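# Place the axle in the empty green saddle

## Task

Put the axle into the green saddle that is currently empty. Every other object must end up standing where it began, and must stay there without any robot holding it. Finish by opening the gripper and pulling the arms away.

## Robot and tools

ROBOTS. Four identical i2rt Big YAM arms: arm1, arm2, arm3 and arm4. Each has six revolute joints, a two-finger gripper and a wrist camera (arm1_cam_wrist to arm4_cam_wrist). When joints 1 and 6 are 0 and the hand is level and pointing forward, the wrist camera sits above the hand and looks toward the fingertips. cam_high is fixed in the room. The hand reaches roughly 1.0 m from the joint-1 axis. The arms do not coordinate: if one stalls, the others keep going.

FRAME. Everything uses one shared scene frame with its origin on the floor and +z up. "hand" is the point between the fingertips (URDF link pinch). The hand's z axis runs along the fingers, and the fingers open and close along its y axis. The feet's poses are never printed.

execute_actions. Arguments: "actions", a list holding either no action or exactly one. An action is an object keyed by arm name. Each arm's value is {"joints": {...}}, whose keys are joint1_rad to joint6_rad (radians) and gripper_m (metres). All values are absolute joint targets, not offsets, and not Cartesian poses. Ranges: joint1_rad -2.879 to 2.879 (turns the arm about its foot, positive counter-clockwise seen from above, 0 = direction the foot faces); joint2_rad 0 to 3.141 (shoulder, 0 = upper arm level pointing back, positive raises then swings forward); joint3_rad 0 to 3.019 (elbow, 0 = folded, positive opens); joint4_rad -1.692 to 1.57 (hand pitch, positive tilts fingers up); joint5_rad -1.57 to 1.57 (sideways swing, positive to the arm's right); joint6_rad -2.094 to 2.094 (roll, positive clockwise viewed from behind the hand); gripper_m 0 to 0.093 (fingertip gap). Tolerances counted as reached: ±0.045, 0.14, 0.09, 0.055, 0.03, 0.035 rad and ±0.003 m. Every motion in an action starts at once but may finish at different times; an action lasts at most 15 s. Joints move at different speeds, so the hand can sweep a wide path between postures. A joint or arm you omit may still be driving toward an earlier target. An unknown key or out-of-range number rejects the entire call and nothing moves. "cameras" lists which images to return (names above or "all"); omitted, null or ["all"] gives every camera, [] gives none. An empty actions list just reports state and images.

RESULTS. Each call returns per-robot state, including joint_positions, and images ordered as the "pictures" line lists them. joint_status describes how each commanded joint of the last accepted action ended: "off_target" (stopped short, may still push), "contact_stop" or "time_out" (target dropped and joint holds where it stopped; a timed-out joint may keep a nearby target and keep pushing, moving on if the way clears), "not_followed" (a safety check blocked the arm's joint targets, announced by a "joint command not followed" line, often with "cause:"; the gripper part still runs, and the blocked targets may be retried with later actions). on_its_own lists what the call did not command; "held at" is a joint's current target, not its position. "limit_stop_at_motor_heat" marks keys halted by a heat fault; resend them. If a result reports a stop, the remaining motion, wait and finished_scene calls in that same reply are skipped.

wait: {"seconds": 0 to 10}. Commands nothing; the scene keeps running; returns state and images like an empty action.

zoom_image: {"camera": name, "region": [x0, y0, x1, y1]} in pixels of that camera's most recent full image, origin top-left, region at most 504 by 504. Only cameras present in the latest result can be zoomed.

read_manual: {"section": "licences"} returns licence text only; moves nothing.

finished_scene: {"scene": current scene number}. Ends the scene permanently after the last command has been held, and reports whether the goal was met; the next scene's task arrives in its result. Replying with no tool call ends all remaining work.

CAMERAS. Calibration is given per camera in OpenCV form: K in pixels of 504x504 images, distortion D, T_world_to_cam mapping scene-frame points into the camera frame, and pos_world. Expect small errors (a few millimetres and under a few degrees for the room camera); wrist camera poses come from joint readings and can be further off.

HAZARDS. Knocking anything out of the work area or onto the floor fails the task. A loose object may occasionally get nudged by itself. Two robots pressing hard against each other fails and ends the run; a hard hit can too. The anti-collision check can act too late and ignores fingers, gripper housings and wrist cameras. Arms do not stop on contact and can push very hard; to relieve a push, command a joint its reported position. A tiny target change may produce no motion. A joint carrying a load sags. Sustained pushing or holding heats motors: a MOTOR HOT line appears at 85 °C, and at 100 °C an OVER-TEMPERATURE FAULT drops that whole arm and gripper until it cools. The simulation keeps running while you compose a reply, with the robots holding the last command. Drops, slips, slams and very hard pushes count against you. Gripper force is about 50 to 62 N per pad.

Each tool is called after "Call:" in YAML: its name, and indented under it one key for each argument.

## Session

Call:
execute_actions:
  actions: []

Scene clock: 0.00 s.
Motor temperatures (°C, as the motors report them): arm1=[24 24 28 21 23 23] | arm2=[25 26 27 25 24 25] | arm3=[25 25 25 23 25 23] | arm4=[25 23 24 24 25 25]
arm1.joint_positions: joint1_rad=+0.846 joint2_rad=+0.472 joint3_rad=+1.399 joint4_rad=-1.445 joint5_rad=-0.208 joint6_rad=+0.496 gripper_m=+0.094
arm1.joint_status: not commanded
arm1.hand: x=-0.4950 y=+0.2758 z=+1.3559 quat_wxyz=(-0.504, -0.450, -0.737, -0.027) (m; scene frame)
arm2.joint_positions: joint1_rad=+0.895 joint2_rad=+0.574 joint3_rad=+1.326 joint4_rad=-1.332 joint5_rad=+0.297 joint6_rad=-0.146 gripper_m=+0.094
arm2.joint_status: not commanded
arm2.hand: x=-0.7763 y=-0.1691 z=+1.3454 quat_wxyz=(-0.307, +0.820, -0.302, -0.377) (m; scene frame)
arm3.joint_positions: joint1_rad=+0.667 joint2_rad=+0.539 joint3_rad=+1.426 joint4_rad=-1.367 joint5_rad=+0.095 joint6_rad=+0.164 gripper_m=+0.094
arm3.joint_status: not commanded
arm3.hand: x=+0.7417 y=+0.1871 z=+1.3278 quat_wxyz=(-0.462, -0.469, -0.715, +0.236) (m; scene frame)
arm4.joint_positions: joint1_rad=+0.818 joint2_rad=+0.461 joint3_rad=+1.332 joint4_rad=-1.324 joint5_rad=+0.139 joint6_rad=+0.259 gripper_m=+0.095
arm4.joint_status: not commanded
arm4.hand: x=+0.5346 y=-0.2061 z=+1.3715 quat_wxyz=(-0.190, +0.714, -0.453, -0.499) (m; scene frame)
pictures: arm1_cam_wrist, arm2_cam_wrist, arm3_cam_wrist, arm4_cam_wrist, cam_high
camera_calibration (this result's frames):
arm1_cam_wrist: T_world_to_cam=[[-0.646264, -0.590573, -0.483287, 0.494653], [-0.51408, 0.804968, -0.296223, -0.0733949], [0.563972, 0.0570105, -0.823824, 1.50616], [0, 0, 0, 1]] pos_world=[-0.567484, 0.265342, 1.45813]
arm2_cam_wrist: T_world_to_cam=[[0.725426, 0.631228, 0.274424, 0.3029], [0.687357, -0.643495, -0.336831, 0.885439], [-0.0360269, 0.432973, -0.900687, 1.38306], [0, 0, 0, 1]] pos_world=[-0.778516, -0.220253, 1.46083]
arm3_cam_wrist: T_world_to_cam=[[-0.894939, -0.434285, -0.102376, 0.878463], [-0.350466, 0.826195, -0.441107, 0.691597], [0.276149, -0.358884, -0.891596, 1.16797], [0, 0, 0, 1]] pos_world=[0.706018, 0.229276, 1.43636]
arm4_cam_wrist: T_world_to_cam=[[0.838713, 0.511663, -0.186445, -0.0823346], [0.38037, -0.795426, -0.471822, 0.287252], [-0.389717, 0.324806, -0.861755, 1.57996], [0, 0, 0, 1]] pos_world=[0.575531, -0.242566, 1.48172]
Images, in order (width x height): arm1_cam_wrist 504x504, arm2_cam_wrist 504x504, arm3_cam_wrist 504x504, arm4_cam_wrist 504x504, cam_high 504x504.

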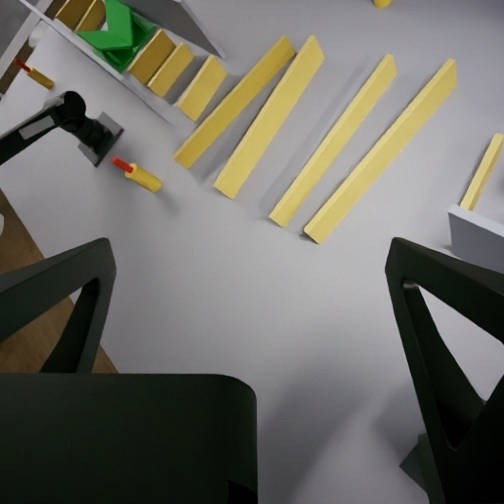

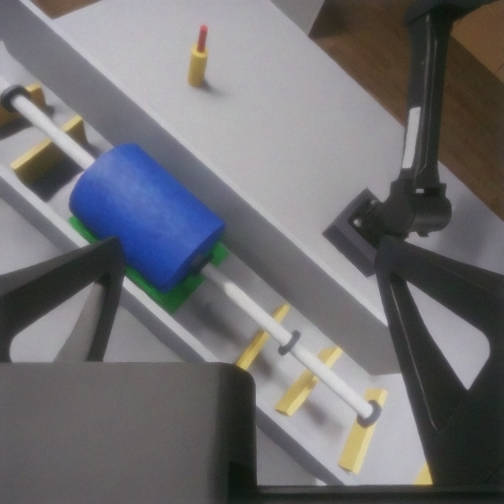

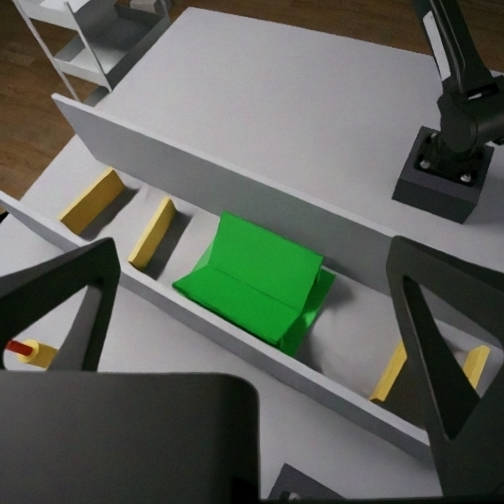

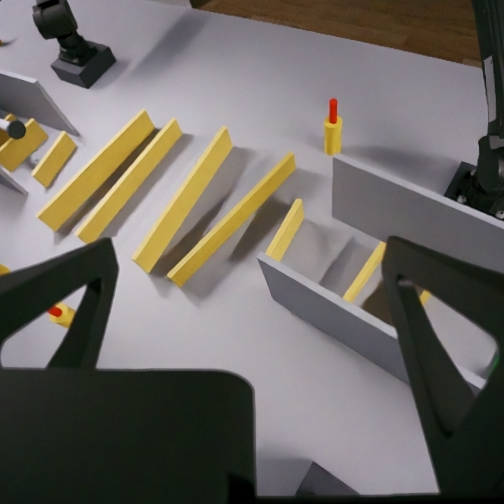

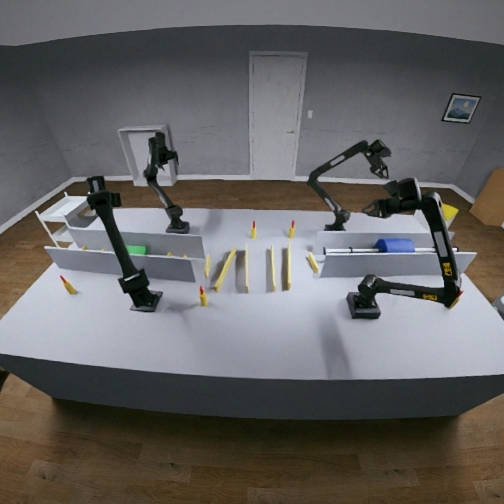

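Call:
execute_actions:
  actions: []

Scene clock: 3.57 s.
Motor temperatures (°C, as the motors report them): arm1=[24 24 28 22 23 23] | arm2=[25 26 28 25 24 25] | arm3=[25 25 26 23 25 23] | arm4=[25 23 25 24 25 25]
arm1.joint_positions: joint1_rad=+0.846 joint2_rad=+0.472 joint3_rad=+1.399 joint4_rad=-1.445 joint5_rad=-0.208 joint6_rad=+0.496 gripper_m=+0.094
arm1.joint_status: not commanded
arm1.hand: x=-0.4950 y=+0.2758 z=+1.3559 quat_wxyz=(-0.504, -0.450, -0.737, -0.027) (m; scene frame)
arm2.joint_positions: joint1_rad=+0.895 joint2_rad=+0.574 joint3_rad=+1.326 joint4_rad=-1.332 joint5_rad=+0.297 joint6_rad=-0.146 gripper_m=+0.094
arm2.joint_status: not commanded
arm2.hand: x=-0.7763 y=-0.1691 z=+1.3454 quat_wxyz=(-0.307, +0.820, -0.302, -0.377) (m; scene frame)
arm3.joint_positions: joint1_rad=+0.667 joint2_rad=+0.539 joint3_rad=+1.426 joint4_rad=-1.367 joint5_rad=+0.095 joint6_rad=+0.164 gripper_m=+0.094
arm3.joint_status: not commanded
arm3.hand: x=+0.7417 y=+0.1871 z=+1.3278 quat_wxyz=(-0.462, -0.469, -0.715, +0.236) (m; scene frame)
arm4.joint_positions: joint1_rad=+0.818 joint2_rad=+0.461 joint3_rad=+1.332 joint4_rad=-1.324 joint5_rad=+0.139 joint6_rad=+0.259 gripper_m=+0.095
arm4.joint_status: not commanded
arm4.hand: x=+0.5346 y=-0.2061 z=+1.3715 quat_wxyz=(-0.190, +0.714, -0.453, -0.499) (m; scene frame)
pictures: arm1_cam_wrist, arm2_cam_wrist, arm3_cam_wrist, arm4_cam_wrist, cam_high
camera_calibration (this result's frames):
arm1_cam_wrist: T_world_to_cam=[[-0.646264, -0.590573, -0.483287, 0.494653], [-0.51408, 0.804968, -0.296223, -0.0733949], [0.563972, 0.0570105, -0.823824, 1.50616], [0, 0, 0, 1]] pos_world=[-0.567484, 0.265342, 1.45813]
arm2_cam_wrist: T_world_to_cam=[[0.725426, 0.631228, 0.274424, 0.3029], [0.687357, -0.643495, -0.336831, 0.885439], [-0.0360269, 0.432973, -0.900687, 1.38306], [0, 0, 0, 1]] pos_world=[-0.778516, -0.220253, 1.46083]
arm3_cam_wrist: T_world_to_cam=[[-0.894939, -0.434285, -0.102376, 0.878463], [-0.350466, 0.826195, -0.441107, 0.691597], [0.276149, -0.358884, -0.891596, 1.16797], [0, 0, 0, 1]] pos_world=[0.706018, 0.229276, 1.43636]
arm4_cam_wrist: T_world_to_cam=[[0.838713, 0.511663, -0.186445, -0.0823346], [0.38037, -0.795426, -0.471822, 0.287252], [-0.389717, 0.324806, -0.861755, 1.57996], [0, 0, 0, 1]] pos_world=[0.575531, -0.242566, 1.48172]
Images, in order (width x height): arm1_cam_wrist 504x504, arm2_cam_wrist 504x504, arm3_cam_wrist 504x504, arm4_cam_wrist 504x504, cam_high 504x504.

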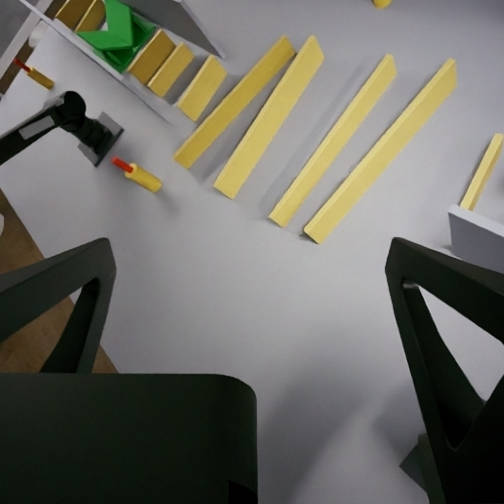

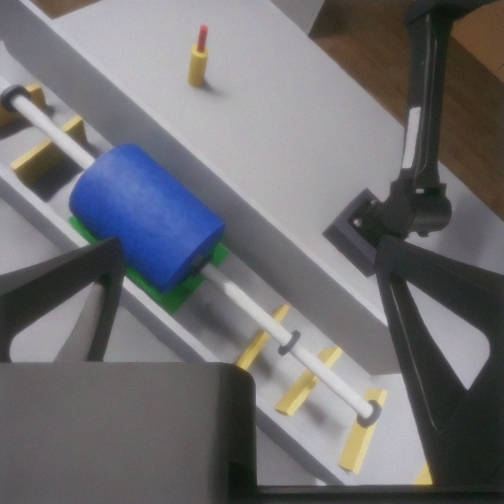

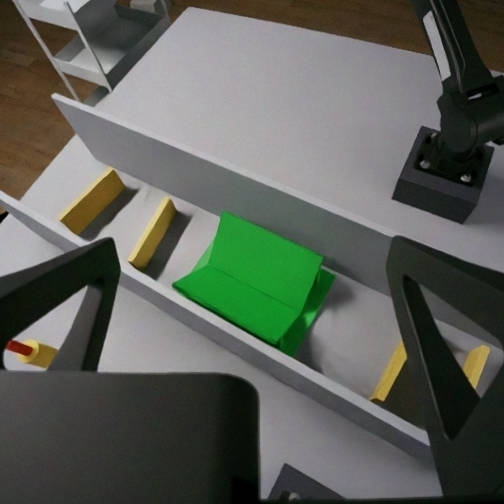

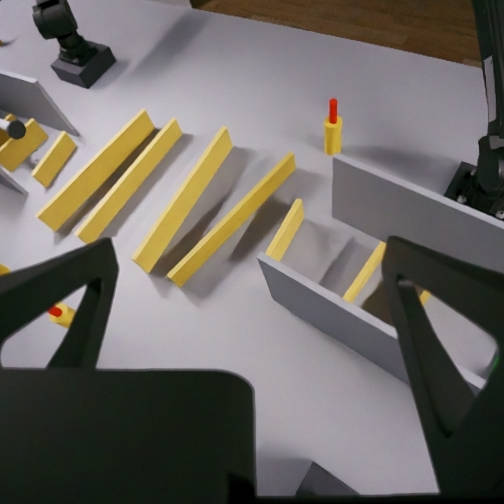

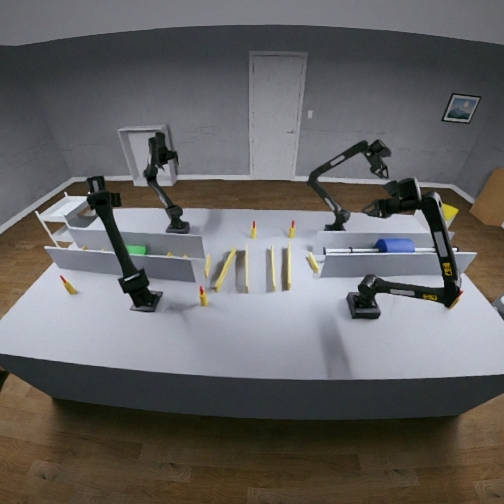

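Call:
execute_actions:
  actions:
    - {"arm1":{"joints":{"joint1_rad":-0.36,"joint2_rad":1.43,"joint3_rad":1.275,"joint4_rad":-1.375,"joint5_rad":0,"joint6_rad":-1.98}},"arm2":{"joints":{"joint1_rad":1.045,"joint2_rad":1.86,"joint3_rad":1.79,"joint4_rad":-1.46,"joint5_rad":0,"joint6_rad":-0.585}},"arm4":{"joints":{"joint1_rad":1.0,"joint2_rad":1.6,"joint3_rad":1.83,"joint4_rad":-1.45,"joint5_rad":0,"joint6_rad":-0.57}},"arm3":{"joints":{"joint1_rad":-0.43,"joint3_rad":1.24,"joint4_rad":-1.43,"joint5_rad":0,"joint6_rad":-2.0}}}
  cameras: ["arm1_cam_wrist","arm2_cam_wrist","cam_high"]

Scene clock: 8.33 s.
Motor temperatures (°C, as the motors report them): arm1=[24 24 29 22 23 23] | arm2=[25 26 29 25 24 25] | arm3=[25 25 27 23 25 23] | arm4=[25 23 26 24 25 25]
arm1.joint_positions: joint1_rad=-0.360 joint2_rad=+1.437 joint3_rad=+1.261 joint4_rad=-1.379 joint5_rad=+0.000 joint6_rad=-1.969 gripper_m=+0.094
arm1.joint_status: all done
arm1.hand: x=-0.7862 y=-0.0402 z=+1.0138 quat_wxyz=(+0.008, +0.019, -1.000, +0.009) (m; scene frame)
arm2.joint_positions: joint1_rad=+1.037 joint2_rad=+1.875 joint3_rad=+1.776 joint4_rad=-1.445 joint5_rad=+0.003 joint6_rad=-0.577 gripper_m=+0.094
arm2.joint_status: all done
arm2.hand: x=-1.1405 y=-0.0437 z=+1.0103 quat_wxyz=(-0.006, +1.000, +0.015, -0.011) (m; scene frame)
arm3.joint_positions: joint1_rad=-0.425 joint2_rad=+0.543 joint3_rad=+1.235 joint4_rad=-1.421 joint5_rad=+0.002 joint6_rad=-1.989 gripper_m=+0.094
arm3.joint_status: all done
arm3.hand: x=+0.5479 y=+0.1632 z=+1.2274 quat_wxyz=(+0.178, -0.020, -0.912, +0.370) (m; scene frame)
arm4.joint_positions: joint1_rad=+0.994 joint2_rad=+1.616 joint3_rad=+1.801 joint4_rad=-1.439 joint5_rad=+0.003 joint6_rad=-0.561 gripper_m=+0.095
arm4.joint_status: all done
arm4.hand: x=+0.1832 y=-0.0315 z=+1.1707 quat_wxyz=(-0.086, +0.987, -0.021, -0.135) (m; scene frame)
pictures: arm1_cam_wrist, arm2_cam_wrist, cam_high
camera_calibration (this result's frames):
arm1_cam_wrist: T_world_to_cam=[[0.0414508, -0.998583, 0.0333787, -0.0450438], [-0.804304, -0.0135291, 0.594064, -1.23371], [-0.59277, -0.0514711, -0.803725, 0.472408], [0, 0, 0, 1]] pos_world=[-0.710385, -0.0373558, 1.11409]
arm2_cam_wrist: T_world_to_cam=[[-0.0303618, 0.999496, 0.00930444, 0.00184247], [0.81991, 0.0195802, 0.572157, 0.365363], [0.571686, 0.0250005, -0.820091, 1.60766], [0, 0, 0, 1]] pos_world=[-1.21858, -0.0491877, 1.10936]
Images, in order (width x height): arm1_cam_wrist 504x504, arm2_cam_wrist 504x504, cam_high 504x504.

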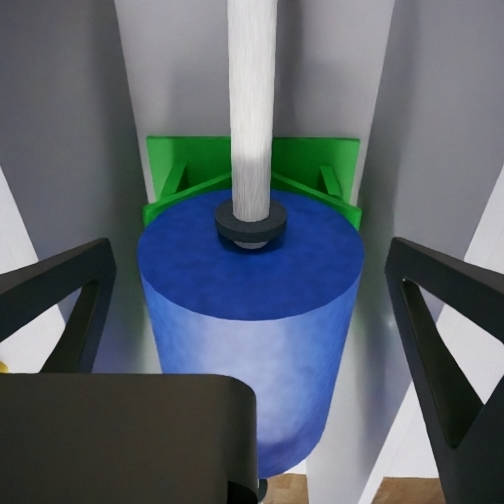

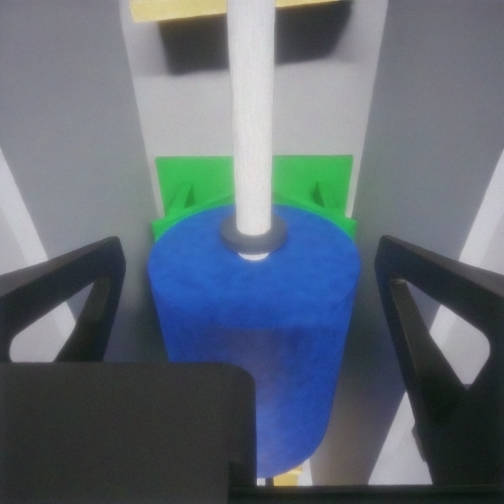

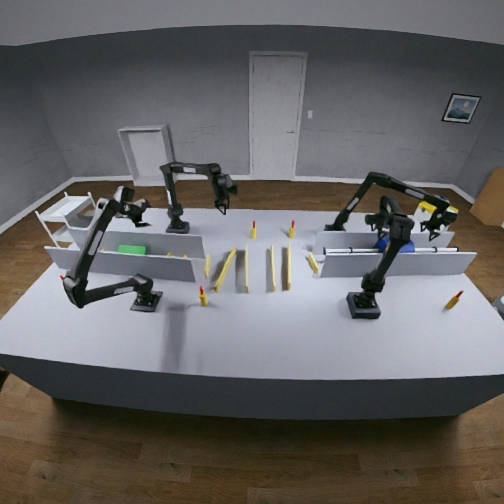

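Call:
execute_actions:
  actions:
    - {"arm1":{"joints":{"joint2_rad":1.555,"joint3_rad":1.072,"joint4_rad":-1.06,"gripper_m":0.075}},"arm2":{"joints":{"joint2_rad":1.955,"joint3_rad":1.59,"joint4_rad":-1.18,"gripper_m":0.075}}}
  cameras: ["arm1_cam_wrist","arm2_cam_wrist"]

Scene clock: 10.47 s.
Motor temperatures (°C, as the motors report them): arm1=[24 24 29 22 23 23] | arm2=[25 26 29 25 24 25] | arm3=[25 25 27 23 25 23] | arm4=[25 23 26 24 25 25]
arm1.joint_positions: joint1_rad=-0.360 joint2_rad=+1.577 joint3_rad=+1.052 joint4_rad=-1.072 joint5_rad=+0.000 joint6_rad=-1.970 gripper_m=+0.075
arm1.joint_status: all done
arm1.hand: x=-0.7868 y=-0.0386 z=+0.8833 quat_wxyz=(+0.000, +0.019, -1.000, -0.010) (m; scene frame)
arm2.joint_positions: joint1_rad=+1.037 joint2_rad=+1.970 joint3_rad=+1.584 joint4_rad=-1.196 joint5_rad=+0.003 joint6_rad=-0.577 gripper_m=+0.075
arm2.joint_status: all done
arm2.hand: x=-1.1372 y=-0.0464 z=+0.8852 quat_wxyz=(+0.004, +1.000, +0.015, +0.005) (m; scene frame)
arm3.joint_positions: joint1_rad=-0.425 joint2_rad=+0.543 joint3_rad=+1.235 joint4_rad=-1.421 joint5_rad=+0.002 joint6_rad=-1.989 gripper_m=+0.094
arm3.joint_status: not commanded
arm3.hand: x=+0.5479 y=+0.1632 z=+1.2274 quat_wxyz=(+0.178, -0.020, -0.912, +0.370) (m; scene frame)
arm4.joint_positions: joint1_rad=+0.994 joint2_rad=+1.616 joint3_rad=+1.801 joint4_rad=-1.439 joint5_rad=+0.003 joint6_rad=-0.561 gripper_m=+0.095
arm4.joint_status: not commanded
arm4.hand: x=+0.1832 y=-0.0315 z=+1.1707 quat_wxyz=(-0.086, +0.987, -0.021, -0.135) (m; scene frame)
pictures: arm1_cam_wrist, arm2_cam_wrist
camera_calibration (this result's frames):
arm1_cam_wrist: T_world_to_cam=[[0.0416606, -0.999118, -0.00521753, -0.00482234], [-0.813019, -0.0369351, 0.581065, -1.15287], [-0.580745, -0.0199656, -0.81384, 0.3869], [0, 0, 0, 1]] pos_world=[-0.712417, -0.039675, 0.984745]
arm2_cam_wrist: T_world_to_cam=[[-0.0305078, 0.999464, -0.0119054, 0.0244377], [0.800438, 0.0315629, 0.598584, 0.389283], [0.598639, 0.00873195, -0.800972, 1.51623], [0, 0, 0, 1]] pos_world=[-1.21852, -0.0499511, 0.981728]
Images, in order (width x height): arm1_cam_wrist 504x504, arm2_cam_wrist 504x504.

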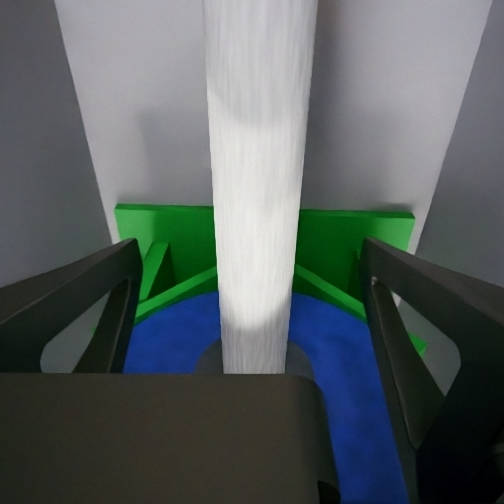

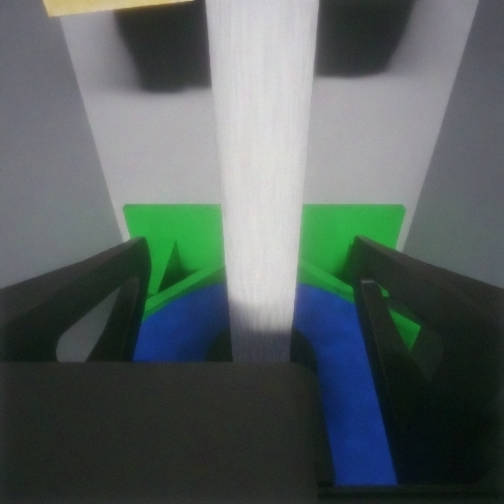

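Call:
execute_actions:
  actions:
    - {"arm1":{"joints":{"gripper_m":0}},"arm2":{"joints":{"gripper_m":0}}}
  cameras: []

Call:
execute_actions:
  actions:
    - {"arm1":{"joints":{"joint2_rad":1.42,"joint3_rad":1.34,"joint4_rad":-1.365}},"arm2":{"joints":{"joint2_rad":1.835,"joint3_rad":1.855,"joint4_rad":-1.455}}}
  cameras: ["arm1_cam_wrist","arm2_cam_wrist"]

Scene clock: 12.33 s.
Motor temperatures (°C, as the motors report them): arm1=[24 24 29 22 23 23] | arm2=[25 27 29 25 24 25] | arm3=[25 25 27 23 25 23] | arm4=[25 23 26 24 25 25]
arm1.joint_positions: joint1_rad=-0.360 joint2_rad=+1.577 joint3_rad=+1.052 joint4_rad=-1.066 joint5_rad=-0.003 joint6_rad=-1.971 gripper_m=+0.024
arm1.joint_status: gripper_m off_target (ended at +0.024, target +0.000)
arm1.hand: x=-0.7869 y=-0.0401 z=+0.8833 quat_wxyz=(+0.000, +0.019, -1.000, -0.007) (m; scene frame)
arm2.joint_positions: joint1_rad=+1.035 joint2_rad=+1.970 joint3_rad=+1.584 joint4_rad=-1.187 joint5_rad=+0.011 joint6_rad=-0.583 gripper_m=+0.024
arm2.joint_status: gripper_m off_target (ended at +0.024, target +0.000)
arm2.hand: x=-1.1380 y=-0.0435 z=+0.8854 quat_wxyz=(-0.001, +1.000, +0.018, +0.003) (m; scene frame)
arm3.joint_positions: joint1_rad=-0.425 joint2_rad=+0.543 joint3_rad=+1.235 joint4_rad=-1.421 joint5_rad=+0.002 joint6_rad=-1.989 gripper_m=+0.094
arm3.joint_status: not commanded
arm3.hand: x=+0.5479 y=+0.1632 z=+1.2274 quat_wxyz=(+0.178, -0.020, -0.912, +0.370) (m; scene frame)
arm4.joint_positions: joint1_rad=+0.994 joint2_rad=+1.616 joint3_rad=+1.801 joint4_rad=-1.439 joint5_rad=+0.003 joint6_rad=-0.561 gripper_m=+0.095
arm4.joint_status: not commanded
arm4.hand: x=+0.1832 y=-0.0315 z=+1.1707 quat_wxyz=(-0.086, +0.987, -0.021, -0.135) (m; scene frame)
pictures: none
No camera images: the call's "cameras" was empty. Leave "cameras" out to get every camera's image.

Scene clock: 13.63 s.
Motor temperatures (°C, as the motors report them): arm1=[24 24 30 22 23 23] | arm2=[25 27 30 25 24 25] | arm3=[25 25 27 23 25 23] | arm4=[25 23 26 24 25 25]
arm1.joint_positions: joint1_rad=-0.358 joint2_rad=+1.458 joint3_rad=+1.269 joint4_rad=-1.363 joint5_rad=+0.008 joint6_rad=-1.962 gripper_m=+0.024
arm1.joint_status: all done
arm1.hand: x=-0.7895 y=-0.0474 z=+1.0086 quat_wxyz=(+0.012, +0.016, -1.000, +0.009) (m; scene frame)
arm2.joint_positions: joint1_rad=+1.040 joint2_rad=+1.863 joint3_rad=+1.775 joint4_rad=-1.455 joint5_rad=-0.007 joint6_rad=-0.572 gripper_m=+0.024
arm2.joint_status: all done
arm2.hand: x=-1.1397 y=-0.0484 z=+1.0165 quat_wxyz=(-0.002, +1.000, +0.015, -0.015) (m; scene frame)
arm3.joint_positions: joint1_rad=-0.425 joint2_rad=+0.543 joint3_rad=+1.235 joint4_rad=-1.421 joint5_rad=+0.002 joint6_rad=-1.989 gripper_m=+0.094
arm3.joint_status: not commanded
arm3.hand: x=+0.5479 y=+0.1632 z=+1.2274 quat_wxyz=(+0.178, -0.020, -0.912, +0.370) (m; scene frame)
arm4.joint_positions: joint1_rad=+0.994 joint2_rad=+1.616 joint3_rad=+1.801 joint4_rad=-1.439 joint5_rad=+0.003 joint6_rad=-0.561 gripper_m=+0.095
arm4.joint_status: not commanded
arm4.hand: x=+0.1832 y=-0.0315 z=+1.1707 quat_wxyz=(-0.086, +0.987, -0.021, -0.135) (m; scene frame)
pictures: arm1_cam_wrist, arm2_cam_wrist
camera_calibration (this result's frames):
arm1_cam_wrist: T_world_to_cam=[[0.0366013, -0.998795, 0.0327015, -0.0550525], [-0.799185, -0.00960888, 0.601008, -1.2361], [-0.59997, -0.0481323, -0.798573, 0.455185], [0, 0, 0, 1]] pos_world=[-0.712764, -0.0449546, 1.10821]
arm2_cam_wrist: T_world_to_cam=[[-0.0294299, 0.999565, 0.00201683, 0.0150006], [0.823515, 0.0231028, 0.566824, 0.370908], [0.566531, 0.0183424, -0.823836, 1.61005], [0, 0, 0, 1]] pos_world=[-1.21715, -0.0530954, 1.11615]
Images, in order (width x height): arm1_cam_wrist 504x504, arm2_cam_wrist 504x504.

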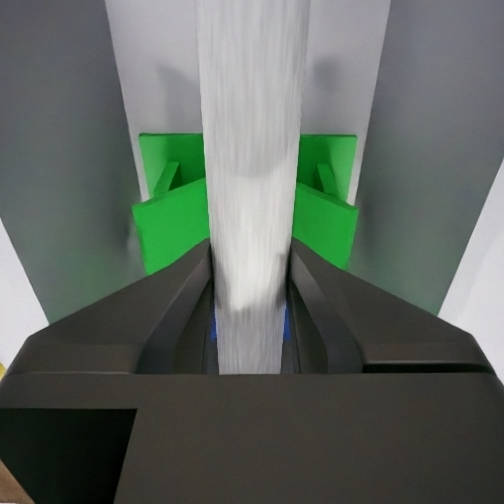

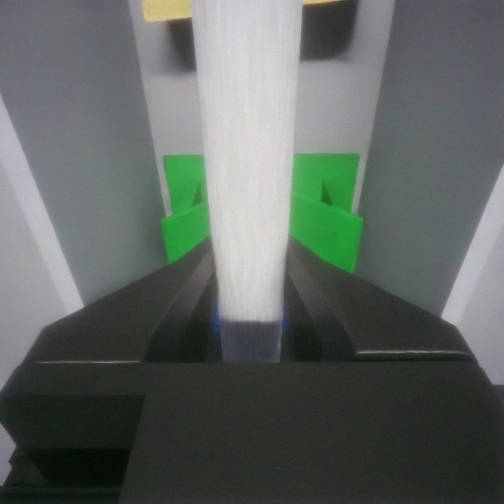

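Call:
execute_actions:
  actions:
    - {"arm1":{"joints":{"joint1_rad":-0.08,"joint2_rad":1.33,"joint3_rad":1.185,"joint4_rad":-1.361,"joint6_rad":-1.68}},"arm2":{"joints":{"joint1_rad":0.888,"joint2_rad":1.62,"joint3_rad":1.475,"joint4_rad":-1.36,"joint6_rad":-0.715}}}
  cameras: []

Call:
execute_actions:
  actions:
    - {"arm1":{"joints":{"joint1_rad":0.288,"joint2_rad":1.335,"joint3_rad":1.23,"joint4_rad":-1.361,"joint6_rad":-1.30}},"arm2":{"joints":{"joint1_rad":0.64,"joint2_rad":1.40,"joint3_rad":1.22,"joint4_rad":-1.33,"joint6_rad":-0.95}}}
  cameras: ["cam_high","arm2_cam_wrist"]

Scene clock: 17.53 s.
Motor temperatures (°C, as the motors report them): arm1=[24 24 31 22 23 23] | arm2=[25 27 31 25 24 25] | arm3=[25 25 27 23 25 23] | arm4=[25 24 27 24 25 25]
arm1.joint_positions: joint1_rad=-0.072 joint2_rad=+1.383 joint3_rad=+1.147 joint4_rad=-1.364 joint5_rad=-0.001 joint6_rad=-1.670 gripper_m=+0.024
arm1.joint_status: all done
arm1.hand: x=-0.6664 y=-0.0302 z=+0.9907 quat_wxyz=(+0.004, +0.013, -1.000, -0.012) (m; scene frame)
arm2.joint_positions: joint1_rad=+0.882 joint2_rad=+1.652 joint3_rad=+1.457 joint4_rad=-1.367 joint5_rad=+0.000 joint6_rad=-0.722 gripper_m=+0.024
arm2.joint_status: all done
arm2.hand: x=-1.0194 y=-0.0284 z=+1.0042 quat_wxyz=(-0.001, +1.000, +0.011, -0.004) (m; scene frame)
arm3.joint_positions: joint1_rad=-0.425 joint2_rad=+0.543 joint3_rad=+1.235 joint4_rad=-1.421 joint5_rad=+0.002 joint6_rad=-1.989 gripper_m=+0.094
arm3.joint_status: not commanded
arm3.hand: x=+0.5479 y=+0.1632 z=+1.2274 quat_wxyz=(+0.178, -0.020, -0.912, +0.370) (m; scene frame)
arm4.joint_positions: joint1_rad=+0.994 joint2_rad=+1.616 joint3_rad=+1.801 joint4_rad=-1.439 joint5_rad=+0.003 joint6_rad=-0.561 gripper_m=+0.095
arm4.joint_status: not commanded
arm4.hand: x=+0.1832 y=-0.0315 z=+1.1707 quat_wxyz=(-0.086, +0.987, -0.021, -0.135) (m; scene frame)
pictures: none
No camera images: the call's "cameras" was empty. Leave "cameras" out to get every camera's image.

Scene clock: 18.60 s.
Motor temperatures (°C, as the motors report them): arm1=[24 24 31 22 23 23] | arm2=[25 27 31 25 24 25] | arm3=[25 25 28 23 25 23] | arm4=[25 24 27 24 25 25]
arm1.joint_positions: joint1_rad=+0.294 joint2_rad=+1.383 joint3_rad=+1.147 joint4_rad=-1.364 joint5_rad=-0.007 joint6_rad=-1.310 gripper_m=+0.024
arm1.joint_status: all done
arm1.hand: x=-0.5273 y=-0.0149 z=+0.9891 quat_wxyz=(+0.006, +0.015, -1.000, -0.013) (m; scene frame)
arm2.joint_positions: joint1_rad=+0.638 joint2_rad=+1.422 joint3_rad=+1.206 joint4_rad=-1.321 joint5_rad=-0.006 joint6_rad=-0.967 gripper_m=+0.024
arm2.joint_status: all done
arm2.hand: x=-0.8827 y=-0.0139 z=+1.0089 quat_wxyz=(-0.009, +1.000, +0.011, -0.013) (m; scene frame)
arm3.joint_positions: joint1_rad=-0.425 joint2_rad=+0.543 joint3_rad=+1.235 joint4_rad=-1.421 joint5_rad=+0.002 joint6_rad=-1.989 gripper_m=+0.094
arm3.joint_status: not commanded
arm3.hand: x=+0.5479 y=+0.1632 z=+1.2274 quat_wxyz=(+0.178, -0.020, -0.912, +0.370) (m; scene frame)
arm4.joint_positions: joint1_rad=+0.994 joint2_rad=+1.616 joint3_rad=+1.801 joint4_rad=-1.439 joint5_rad=+0.003 joint6_rad=-0.561 gripper_m=+0.095
arm4.joint_status: not commanded
arm4.hand: x=+0.1832 y=-0.0315 z=+1.1707 quat_wxyz=(-0.086, +0.987, -0.021, -0.135) (m; scene frame)
pictures: arm2_cam_wrist, cam_high
camera_calibration (this result's frames):
arm2_cam_wrist: T_world_to_cam=[[-0.0220081, 0.999633, 0.0157865, -0.0192414], [0.821782, 0.00909515, 0.56973, 0.158168], [0.569377, 0.0255118, -0.821681, 1.45795], [0, 0, 0, 1]] pos_world=[-0.960529, -0.0193992, 1.10816]
Images, in order (width x height): arm2_cam_wrist 504x504, cam_high 504x504.

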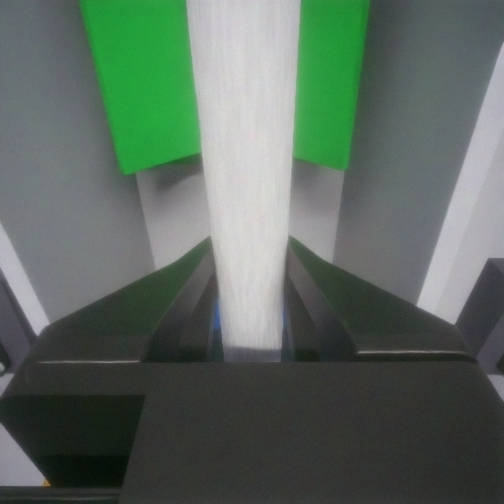

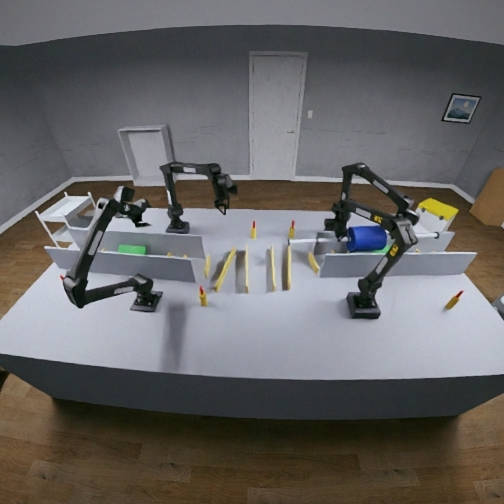

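Call:
execute_actions:
  actions:
    - {"arm1":{"joints":{"joint1_rad":0.59,"joint2_rad":1.475,"joint3_rad":1.405,"joint4_rad":-1.36,"joint6_rad":-0.995}},"arm2":{"joints":{"joint1_rad":0.302,"joint2_rad":1.26,"joint3_rad":1.065,"joint4_rad":-1.345,"joint6_rad":-1.29}}}
  cameras: []

Call:
execute_actions:
  actions:
    - {"arm1":{"joints":{"joint1_rad":0.812,"joint2_rad":1.70,"joint3_rad":1.69,"joint4_rad":-1.42,"joint6_rad":-0.765}},"arm2":{"joints":{"joint1_rad":-0.105,"joint2_rad":1.235,"joint3_rad":1.045,"joint4_rad":-1.345,"joint6_rad":-1.69}}}
  cameras: []

Call:
execute_actions:
  actions:
    - {"arm1":{"joints":{"joint1_rad":0.955,"joint2_rad":1.98,"joint3_rad":2.11,"joint4_rad":-1.555,"joint6_rad":-0.62}},"arm2":{"joints":{"joint1_rad":-0.452,"joint2_rad":1.335,"joint3_rad":1.195,"joint4_rad":-1.335,"joint6_rad":-2.035}},"arm4":{"joints":{"joint2_rad":1.72,"joint3_rad":1.85}}}
  cameras: ["cam_high","arm4_cam_wrist"]

Scene clock: 21.00 s.
Motor temperatures (°C, as the motors report them): arm1=[24 24 32 22 23 23] | arm2=[25 27 31 25 24 25] | arm3=[25 25 28 23 25 23] | arm4=[25 24 27 24 25 25]
arm1.joint_positions: joint1_rad=+0.603 joint2_rad=+1.522 joint3_rad=+1.322 joint4_rad=-1.358 joint5_rad=-0.012 joint6_rad=-0.997 gripper_m=+0.024
arm1.joint_status: all done
arm1.hand: x=-0.3825 y=-0.0181 z=+0.9980 quat_wxyz=(-0.003, +0.014, -1.000, +0.005) (m; scene frame)
arm2.joint_positions: joint1_rad=+0.303 joint2_rad=+1.283 joint3_rad=+1.050 joint4_rad=-1.344 joint5_rad=+0.000 joint6_rad=-1.297 gripper_m=+0.024
arm2.joint_status: all done
arm2.hand: x=-0.7397 y=-0.0145 z=+1.0001 quat_wxyz=(+0.006, +1.000, +0.009, +0.000) (m; scene frame)
arm3.joint_positions: joint1_rad=-0.425 joint2_rad=+0.543 joint3_rad=+1.235 joint4_rad=-1.421 joint5_rad=+0.002 joint6_rad=-1.989 gripper_m=+0.094
arm3.joint_status: not commanded
arm3.hand: x=+0.5479 y=+0.1632 z=+1.2274 quat_wxyz=(+0.178, -0.020, -0.912, +0.370) (m; scene frame)
arm4.joint_positions: joint1_rad=+0.994 joint2_rad=+1.616 joint3_rad=+1.801 joint4_rad=-1.439 joint5_rad=+0.003 joint6_rad=-0.561 gripper_m=+0.095
arm4.joint_status: not commanded
arm4.hand: x=+0.1832 y=-0.0315 z=+1.1707 quat_wxyz=(-0.086, +0.987, -0.021, -0.135) (m; scene frame)
pictures: none
No camera images: the call's "cameras" was empty. Leave "cameras" out to get every camera's image.

Scene clock: 22.13 s.
Motor temperatures (°C, as the motors report them): arm1=[24 24 33 22 23 23] | arm2=[25 27 31 25 24 25] | arm3=[25 25 28 23 25 23] | arm4=[25 24 27 24 25 25]
arm1.joint_positions: joint1_rad=+0.820 joint2_rad=+1.760 joint3_rad=+1.603 joint4_rad=-1.419 joint5_rad=-0.009 joint6_rad=-0.767 gripper_m=+0.024
arm1.joint_status: all done
arm1.hand: x=-0.2461 y=-0.0141 z=+0.9902 quat_wxyz=(+0.004, +0.008, -1.000, -0.003) (m; scene frame)
arm2.joint_positions: joint1_rad=-0.095 joint2_rad=+1.265 joint3_rad=+1.032 joint4_rad=-1.344 joint5_rad=+0.003 joint6_rad=-1.688 gripper_m=+0.024
arm2.joint_status: all done
arm2.hand: x=-0.6025 y=-0.0085 z=+0.9993 quat_wxyz=(+0.005, +1.000, +0.005, +0.000) (m; scene frame)
arm3.joint_positions: joint1_rad=-0.425 joint2_rad=+0.543 joint3_rad=+1.235 joint4_rad=-1.421 joint5_rad=+0.002 joint6_rad=-1.989 gripper_m=+0.094
arm3.joint_status: not commanded
arm3.hand: x=+0.5479 y=+0.1632 z=+1.2274 quat_wxyz=(+0.178, -0.020, -0.912, +0.370) (m; scene frame)
arm4.joint_positions: joint1_rad=+0.994 joint2_rad=+1.616 joint3_rad=+1.801 joint4_rad=-1.439 joint5_rad=+0.003 joint6_rad=-0.561 gripper_m=+0.095
arm4.joint_status: not commanded
arm4.hand: x=+0.1832 y=-0.0315 z=+1.1707 quat_wxyz=(-0.086, +0.987, -0.021, -0.135) (m; scene frame)
pictures: none
No camera images: the call's "cameras" was empty. Leave "cameras" out to get every camera's image.

Scene clock: 23.30 s.
Motor temperatures (°C, as the motors report them): arm1=[24 25 33 22 23 23] | arm2=[25 27 31 25 24 25] | arm3=[25 25 28 23 25 23] | arm4=[25 24 27 24 25 25]
arm1.joint_positions: joint1_rad=+0.963 joint2_rad=+2.052 joint3_rad=+2.025 joint4_rad=-1.554 joint5_rad=-0.004 joint6_rad=-0.624 gripper_m=+0.024
arm1.joint_status: all done
arm1.hand: x=-0.1158 y=-0.0132 z=+0.9829 quat_wxyz=(+0.008, +0.007, -1.000, -0.002) (m; scene frame)
arm2.joint_positions: joint1_rad=-0.447 joint2_rad=+1.361 joint3_rad=+1.120 joint4_rad=-1.332 joint5_rad=+0.005 joint6_rad=-2.042 gripper_m=+0.024
arm2.joint_status: all done
arm2.hand: x=-0.4703 y=-0.0092 z=+0.9990 quat_wxyz=(+0.004, +1.000, +0.006, +0.001) (m; scene frame)
arm3.joint_positions: joint1_rad=-0.425 joint2_rad=+0.543 joint3_rad=+1.235 joint4_rad=-1.421 joint5_rad=+0.002 joint6_rad=-1.989 gripper_m=+0.094
arm3.joint_status: not commanded
arm3.hand: x=+0.5479 y=+0.1632 z=+1.2274 quat_wxyz=(+0.178, -0.020, -0.912, +0.370) (m; scene frame)
arm4.joint_positions: joint1_rad=+0.994 joint2_rad=+1.737 joint3_rad=+1.803 joint4_rad=-1.439 joint5_rad=+0.003 joint6_rad=-0.561 gripper_m=+0.095
arm4.joint_status: all done
arm4.hand: x=+0.1645 y=-0.0191 z=+1.1055 quat_wxyz=(-0.054, +0.995, -0.021, -0.086) (m; scene frame)
pictures: arm4_cam_wrist, cam_high
camera_calibration (this result's frames):
arm4_cam_wrist: T_world_to_cam=[[0.0601181, 0.992572, 0.105764, -0.102925], [0.900095, -0.0997104, 0.42413, -0.611446], [0.431526, 0.0696998, -0.899404, 1.04749], [0, 0, 0, 1]] pos_world=[0.104528, -0.031817, 1.21234]
Images, in order (width x height): arm4_cam_wrist 504x504, cam_high 504x504.

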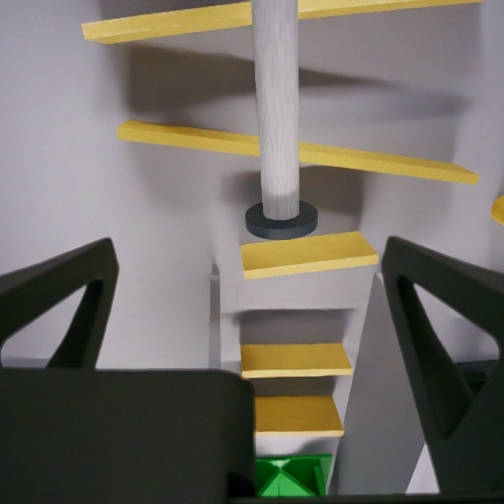

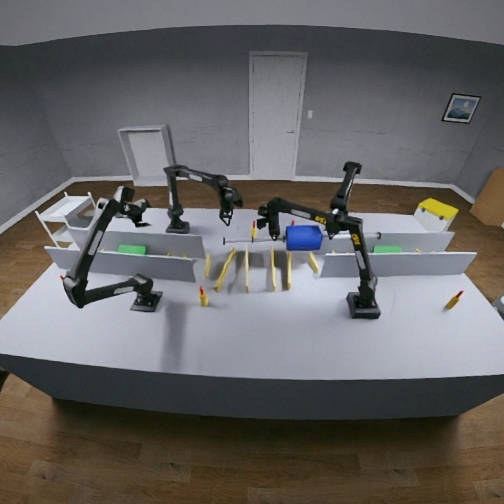

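Call:
execute_actions:
  actions:
    - {"arm1":{"joints":{"joint2_rad":1.95}},"arm4":{"joints":{"joint1_rad":0.97,"joint2_rad":1.93,"joint3_rad":1.925,"joint4_rad":-1.485,"joint6_rad":-0.64}}}
  cameras: ["arm4_cam_wrist"]

Scene clock: 25.37 s.
Motor temperatures (°C, as the motors report them): arm1=[24 25 34 21 23 23] | arm2=[25 27 32 25 24 25] | arm3=[25 25 28 23 25 23] | arm4=[25 24 28 24 25 25]
arm1.joint_positions: joint1_rad=+0.963 joint2_rad=+2.052 joint3_rad=+2.025 joint4_rad=-1.554 joint5_rad=-0.004 joint6_rad=-0.624 gripper_m=+0.024
arm1.joint_status: all done
arm1.hand: x=-0.1158 y=-0.0132 z=+0.9829 quat_wxyz=(+0.008, +0.007, -1.000, -0.002) (m; scene frame)
arm2.joint_positions: joint1_rad=-0.447 joint2_rad=+1.361 joint3_rad=+1.120 joint4_rad=-1.332 joint5_rad=+0.005 joint6_rad=-2.042 gripper_m=+0.024
arm2.joint_status: not commanded
arm2.hand: x=-0.4703 y=-0.0092 z=+0.9990 quat_wxyz=(+0.004, +1.000, +0.006, +0.001) (m; scene frame)
arm3.joint_positions: joint1_rad=-0.425 joint2_rad=+0.543 joint3_rad=+1.235 joint4_rad=-1.421 joint5_rad=+0.002 joint6_rad=-1.989 gripper_m=+0.094
arm3.joint_status: not commanded
arm3.hand: x=+0.5479 y=+0.1632 z=+1.2274 quat_wxyz=(+0.178, -0.020, -0.912, +0.370) (m; scene frame)
arm4.joint_positions: joint1_rad=+0.975 joint2_rad=+1.958 joint3_rad=+1.891 joint4_rad=-1.474 joint5_rad=+0.003 joint6_rad=-0.631 gripper_m=+0.095
arm4.joint_status: all done
arm4.hand: x=+0.1414 y=+0.0103 z=+1.0129 quat_wxyz=(-0.009, +1.000, +0.004, -0.015) (m; scene frame)
pictures: arm4_cam_wrist
camera_calibration (this result's frames):
arm4_cam_wrist: T_world_to_cam=[[0.0000651481, 0.999791, 0.0204644, -0.0261194], [0.833519, -0.0113607, 0.552374, -0.669813], [0.552491, 0.0170215, -0.833345, 0.888628], [0, 0, 0, 1]] pos_world=[0.0673441, 0.00337861, 1.11106]
Images, in order (width x height): arm4_cam_wrist 504x504.

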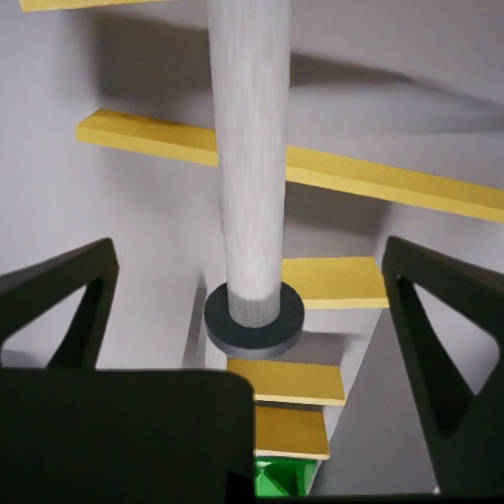

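Call:
execute_actions:
  actions:
    - {"arm4":{"joints":{"joint2_rad":1.995,"gripper_m":0.06}}}
  cameras: ["arm4_cam_wrist"]

Scene clock: 26.93 s.
Motor temperatures (°C, as the motors report them): arm1=[24 25 34 21 23 23] | arm2=[25 27 32 25 24 25] | arm3=[25 25 28 23 25 23] | arm4=[25 24 28 24 25 25]
arm1.joint_positions: joint1_rad=+0.963 joint2_rad=+2.052 joint3_rad=+2.025 joint4_rad=-1.554 joint5_rad=-0.004 joint6_rad=-0.624 gripper_m=+0.024
arm1.joint_status: not commanded
arm1.hand: x=-0.1158 y=-0.0132 z=+0.9829 quat_wxyz=(+0.008, +0.007, -1.000, -0.002) (m; scene frame)
arm2.joint_positions: joint1_rad=-0.447 joint2_rad=+1.361 joint3_rad=+1.120 joint4_rad=-1.332 joint5_rad=+0.005 joint6_rad=-2.042 gripper_m=+0.024
arm2.joint_status: not commanded
arm2.hand: x=-0.4703 y=-0.0092 z=+0.9990 quat_wxyz=(+0.004, +1.000, +0.006, +0.001) (m; scene frame)
arm3.joint_positions: joint1_rad=-0.425 joint2_rad=+0.543 joint3_rad=+1.235 joint4_rad=-1.421 joint5_rad=+0.002 joint6_rad=-1.989 gripper_m=+0.094
arm3.joint_status: not commanded
arm3.hand: x=+0.5479 y=+0.1632 z=+1.2274 quat_wxyz=(+0.178, -0.020, -0.912, +0.370) (m; scene frame)
arm4.joint_positions: joint1_rad=+0.975 joint2_rad=+1.987 joint3_rad=+1.891 joint4_rad=-1.474 joint5_rad=+0.003 joint6_rad=-0.631 gripper_m=+0.060
arm4.joint_status: all done
arm4.hand: x=+0.1402 y=+0.0110 z=+0.9961 quat_wxyz=(+0.000, +1.000, +0.005, -0.004) (m; scene frame)
pictures: arm4_cam_wrist
camera_calibration (this result's frames):
arm4_cam_wrist: T_world_to_cam=[[-0.00117416, 0.999991, 0.00401836, -0.00992198], [0.820629, -0.00133279, 0.571459, -0.676866], [0.57146, 0.00396857, -0.820621, 0.860086], [0, 0, 0, 1]] pos_world=[0.0639401, 0.00560647, 1.09265]
Images, in order (width x height): arm4_cam_wrist 504x504.

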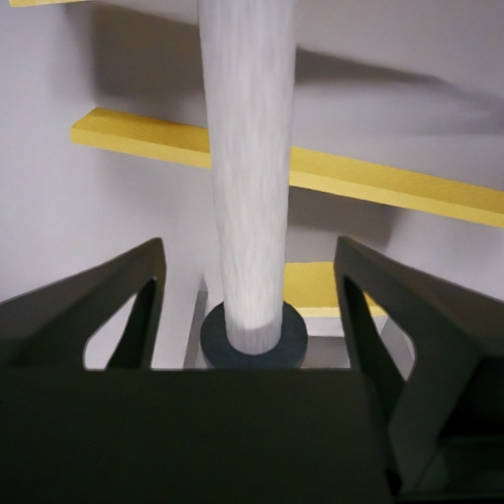

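Call:
execute_actions:
  actions:
    - {"arm4":{"joints":{"joint2_rad":2.03}}}
  cameras: ["arm4_cam_wrist"]

Scene clock: 28.20 s.
Motor temperatures (°C, as the motors report them): arm1=[24 26 34 21 23 23] | arm2=[25 27 33 25 24 25] | arm3=[25 25 28 23 25 23] | arm4=[25 24 28 24 25 25]
arm1.joint_positions: joint1_rad=+0.963 joint2_rad=+2.052 joint3_rad=+2.025 joint4_rad=-1.554 joint5_rad=-0.004 joint6_rad=-0.624 gripper_m=+0.024
arm1.joint_status: not commanded
arm1.hand: x=-0.1158 y=-0.0132 z=+0.9829 quat_wxyz=(+0.008, +0.007, -1.000, -0.002) (m; scene frame)
arm2.joint_positions: joint1_rad=-0.447 joint2_rad=+1.361 joint3_rad=+1.120 joint4_rad=-1.332 joint5_rad=+0.005 joint6_rad=-2.042 gripper_m=+0.024
arm2.joint_status: not commanded
arm2.hand: x=-0.4703 y=-0.0092 z=+0.9990 quat_wxyz=(+0.004, +1.000, +0.006, +0.001) (m; scene frame)
arm3.joint_positions: joint1_rad=-0.425 joint2_rad=+0.543 joint3_rad=+1.235 joint4_rad=-1.421 joint5_rad=+0.002 joint6_rad=-1.989 gripper_m=+0.094
arm3.joint_status: not commanded
arm3.hand: x=+0.5479 y=+0.1632 z=+1.2274 quat_wxyz=(+0.178, -0.020, -0.912, +0.370) (m; scene frame)
arm4.joint_positions: joint1_rad=+0.975 joint2_rad=+2.024 joint3_rad=+1.891 joint4_rad=-1.474 joint5_rad=+0.003 joint6_rad=-0.631 gripper_m=+0.060
arm4.joint_status: all done
arm4.hand: x=+0.1392 y=+0.0115 z=+0.9736 quat_wxyz=(+0.011, +1.000, +0.005, +0.011) (m; scene frame)
pictures: arm4_cam_wrist
camera_calibration (this result's frames):
arm4_cam_wrist: T_world_to_cam=[[-0.00122091, 0.999837, -0.0180251, 0.0111334], [0.802707, 0.0117296, 0.596259, -0.685007], [0.596373, -0.0137409, -0.80259, 0.82135], [0, 0, 0, 1]] pos_world=[0.060043, 0.00818933, 1.06785]
Images, in order (width x height): arm4_cam_wrist 504x504.

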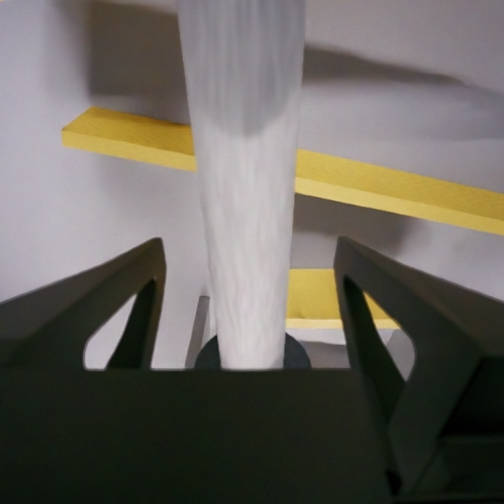

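Call:
execute_actions:
  actions:
    - {"arm4":{"joints":{"gripper_m":0}}}
  cameras: []

Call:
execute_actions:
  actions:
    - {"arm4":{"joints":{"joint2_rad":1.96,"joint3_rad":1.95}},"arm2":{"joints":{"joint2_rad":1.315,"joint3_rad":1.205}},"arm1":{"joints":{"joint2_rad":2.03,"joint3_rad":2.05}}}
  cameras: []

Call:
execute_actions:
  actions:
    - {"arm1":{"joints":{"gripper_m":0.085}}}
  cameras: []

Call:
execute_actions:
  actions:
    - {"arm1":{"joints":{"joint2_rad":1.7}}}
  cameras: ["cam_high"]

Scene clock: 29.70 s.
Motor temperatures (°C, as the motors report them): arm1=[24 26 35 21 23 23] | arm2=[25 27 33 25 24 25] | arm3=[25 25 28 23 25 23] | arm4=[25 24 28 24 25 25]
arm1.joint_positions: joint1_rad=+0.963 joint2_rad=+2.052 joint3_rad=+2.025 joint4_rad=-1.554 joint5_rad=-0.004 joint6_rad=-0.624 gripper_m=+0.024
arm1.joint_status: not commanded
arm1.hand: x=-0.1159 y=-0.0132 z=+0.9829 quat_wxyz=(+0.009, +0.007, -1.000, -0.002) (m; scene frame)
arm2.joint_positions: joint1_rad=-0.447 joint2_rad=+1.361 joint3_rad=+1.120 joint4_rad=-1.332 joint5_rad=+0.005 joint6_rad=-2.042 gripper_m=+0.024
arm2.joint_status: not commanded
arm2.hand: x=-0.4703 y=-0.0092 z=+0.9990 quat_wxyz=(+0.004, +1.000, +0.006, +0.001) (m; scene frame)
arm3.joint_positions: joint1_rad=-0.425 joint2_rad=+0.543 joint3_rad=+1.235 joint4_rad=-1.421 joint5_rad=+0.002 joint6_rad=-1.989 gripper_m=+0.094
arm3.joint_status: not commanded
arm3.hand: x=+0.5479 y=+0.1632 z=+1.2274 quat_wxyz=(+0.178, -0.020, -0.912, +0.370) (m; scene frame)
arm4.joint_positions: joint1_rad=+0.975 joint2_rad=+2.024 joint3_rad=+1.891 joint4_rad=-1.474 joint5_rad=+0.002 joint6_rad=-0.638 gripper_m=+0.024
arm4.joint_status: gripper_m off_target (ended at +0.024, target +0.000)
arm4.hand: x=+0.1393 y=+0.0114 z=+0.9736 quat_wxyz=(+0.011, +1.000, +0.008, +0.011) (m; scene frame)
pictures: none
No camera images: the call's "cameras" was empty. Leave "cameras" out to get every camera's image.

Scene clock: 30.33 s.
Motor temperatures (°C, as the motors report them): arm1=[24 26 35 21 23 23] | arm2=[25 27 33 25 24 25] | arm3=[25 25 28 23 25 23] | arm4=[25 24 28 24 25 25]
arm1.joint_positions: joint1_rad=+0.963 joint2_rad=+2.052 joint3_rad=+2.025 joint4_rad=-1.555 joint5_rad=-0.004 joint6_rad=-0.624 gripper_m=+0.024
arm1.joint_status: all done
arm1.hand: x=-0.1160 y=-0.0131 z=+0.9829 quat_wxyz=(+0.009, +0.007, -1.000, -0.002) (m; scene frame)
arm2.joint_positions: joint1_rad=-0.447 joint2_rad=+1.361 joint3_rad=+1.120 joint4_rad=-1.332 joint5_rad=+0.005 joint6_rad=-2.042 gripper_m=+0.024
arm2.joint_status: all done
arm2.hand: x=-0.4703 y=-0.0092 z=+0.9990 quat_wxyz=(+0.004, +1.000, +0.006, +0.001) (m; scene frame)
arm3.joint_positions: joint1_rad=-0.425 joint2_rad=+0.543 joint3_rad=+1.235 joint4_rad=-1.421 joint5_rad=+0.002 joint6_rad=-1.989 gripper_m=+0.094
arm3.joint_status: not commanded
arm3.hand: x=+0.5479 y=+0.1632 z=+1.2274 quat_wxyz=(+0.178, -0.020, -0.912, +0.370) (m; scene frame)
arm4.joint_positions: joint1_rad=+0.975 joint2_rad=+2.018 joint3_rad=+1.891 joint4_rad=-1.474 joint5_rad=+0.002 joint6_rad=-0.638 gripper_m=+0.024
arm4.joint_status: all done
arm4.hand: x=+0.1394 y=+0.0113 z=+0.9775 quat_wxyz=(+0.009, +1.000, +0.008, +0.009) (m; scene frame)
pictures: none
No camera images: the call's "cameras" was empty. Leave "cameras" out to get every camera's image.

Scene clock: 31.03 s.
Motor temperatures (°C, as the motors report them): arm1=[24 26 35 21 23 23] | arm2=[25 27 33 25 24 25] | arm3=[25 25 28 23 25 23] | arm4=[25 24 28 24 25 25]
arm1.joint_positions: joint1_rad=+0.963 joint2_rad=+2.052 joint3_rad=+2.025 joint4_rad=-1.555 joint5_rad=-0.003 joint6_rad=-0.624 gripper_m=+0.085
arm1.joint_status: all done
arm1.hand: x=-0.1160 y=-0.0132 z=+0.9829 quat_wxyz=(+0.009, +0.007, -1.000, -0.002) (m; scene frame)
arm2.joint_positions: joint1_rad=-0.447 joint2_rad=+1.361 joint3_rad=+1.120 joint4_rad=-1.332 joint5_rad=+0.005 joint6_rad=-2.042 gripper_m=+0.024
arm2.joint_status: not commanded
arm2.hand: x=-0.4703 y=-0.0092 z=+0.9990 quat_wxyz=(+0.004, +1.000, +0.006, +0.001) (m; scene frame)
arm3.joint_positions: joint1_rad=-0.425 joint2_rad=+0.543 joint3_rad=+1.235 joint4_rad=-1.421 joint5_rad=+0.002 joint6_rad=-1.989 gripper_m=+0.094
arm3.joint_status: not commanded
arm3.hand: x=+0.5479 y=+0.1632 z=+1.2274 quat_wxyz=(+0.178, -0.020, -0.912, +0.370) (m; scene frame)
arm4.joint_positions: joint1_rad=+0.975 joint2_rad=+2.018 joint3_rad=+1.891 joint4_rad=-1.474 joint5_rad=+0.003 joint6_rad=-0.638 gripper_m=+0.024
arm4.joint_status: not commanded
arm4.hand: x=+0.1394 y=+0.0114 z=+0.9775 quat_wxyz=(+0.009, +1.000, +0.008, +0.009) (m; scene frame)
pictures: none
No camera images: the call's "cameras" was empty. Leave "cameras" out to get every camera's image.

Scene clock: 32.60 s.
Motor temperatures (°C, as the motors report them): arm1=[24 26 34 21 23 23] | arm2=[25 27 34 25 24 25] | arm3=[25 25 28 23 25 23] | arm4=[25 25 28 24 25 25]
arm1.joint_positions: joint1_rad=+0.963 joint2_rad=+1.703 joint3_rad=+2.036 joint4_rad=-1.555 joint5_rad=-0.003 joint6_rad=-0.624 gripper_m=+0.085
arm1.joint_status: all done
arm1.hand: x=-0.1568 y=+0.0177 z=+1.1960 quat_wxyz=(-0.138, +0.008, -0.985, +0.102) (m; scene frame)
arm2.joint_positions: joint1_rad=-0.447 joint2_rad=+1.361 joint3_rad=+1.120 joint4_rad=-1.332 joint5_rad=+0.005 joint6_rad=-2.042 gripper_m=+0.024
arm2.joint_status: not commanded
arm2.hand: x=-0.4703 y=-0.0092 z=+0.9990 quat_wxyz=(+0.004, +1.000, +0.006, +0.001) (m; scene frame)
arm3.joint_positions: joint1_rad=-0.425 joint2_rad=+0.543 joint3_rad=+1.235 joint4_rad=-1.421 joint5_rad=+0.002 joint6_rad=-1.989 gripper_m=+0.094
arm3.joint_status: not commanded
arm3.hand: x=+0.5479 y=+0.1632 z=+1.2274 quat_wxyz=(+0.178, -0.020, -0.912, +0.370) (m; scene frame)
arm4.joint_positions: joint1_rad=+0.975 joint2_rad=+2.018 joint3_rad=+1.891 joint4_rad=-1.474 joint5_rad=+0.003 joint6_rad=-0.638 gripper_m=+0.024
arm4.joint_status: not commanded
arm4.hand: x=+0.1394 y=+0.0114 z=+0.9775 quat_wxyz=(+0.009, +1.000, +0.008, +0.009) (m; scene frame)
pictures: cam_high
Images, in order (width x height): cam_high 504x504.

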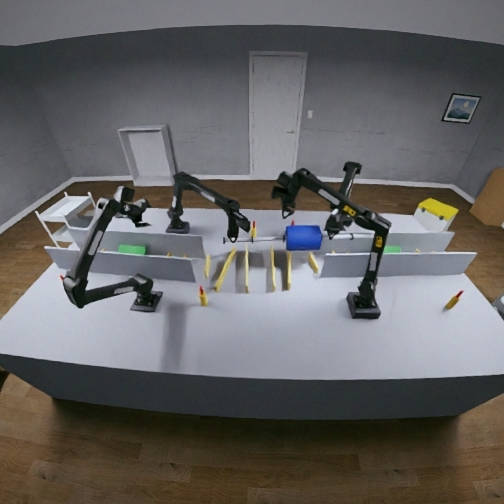

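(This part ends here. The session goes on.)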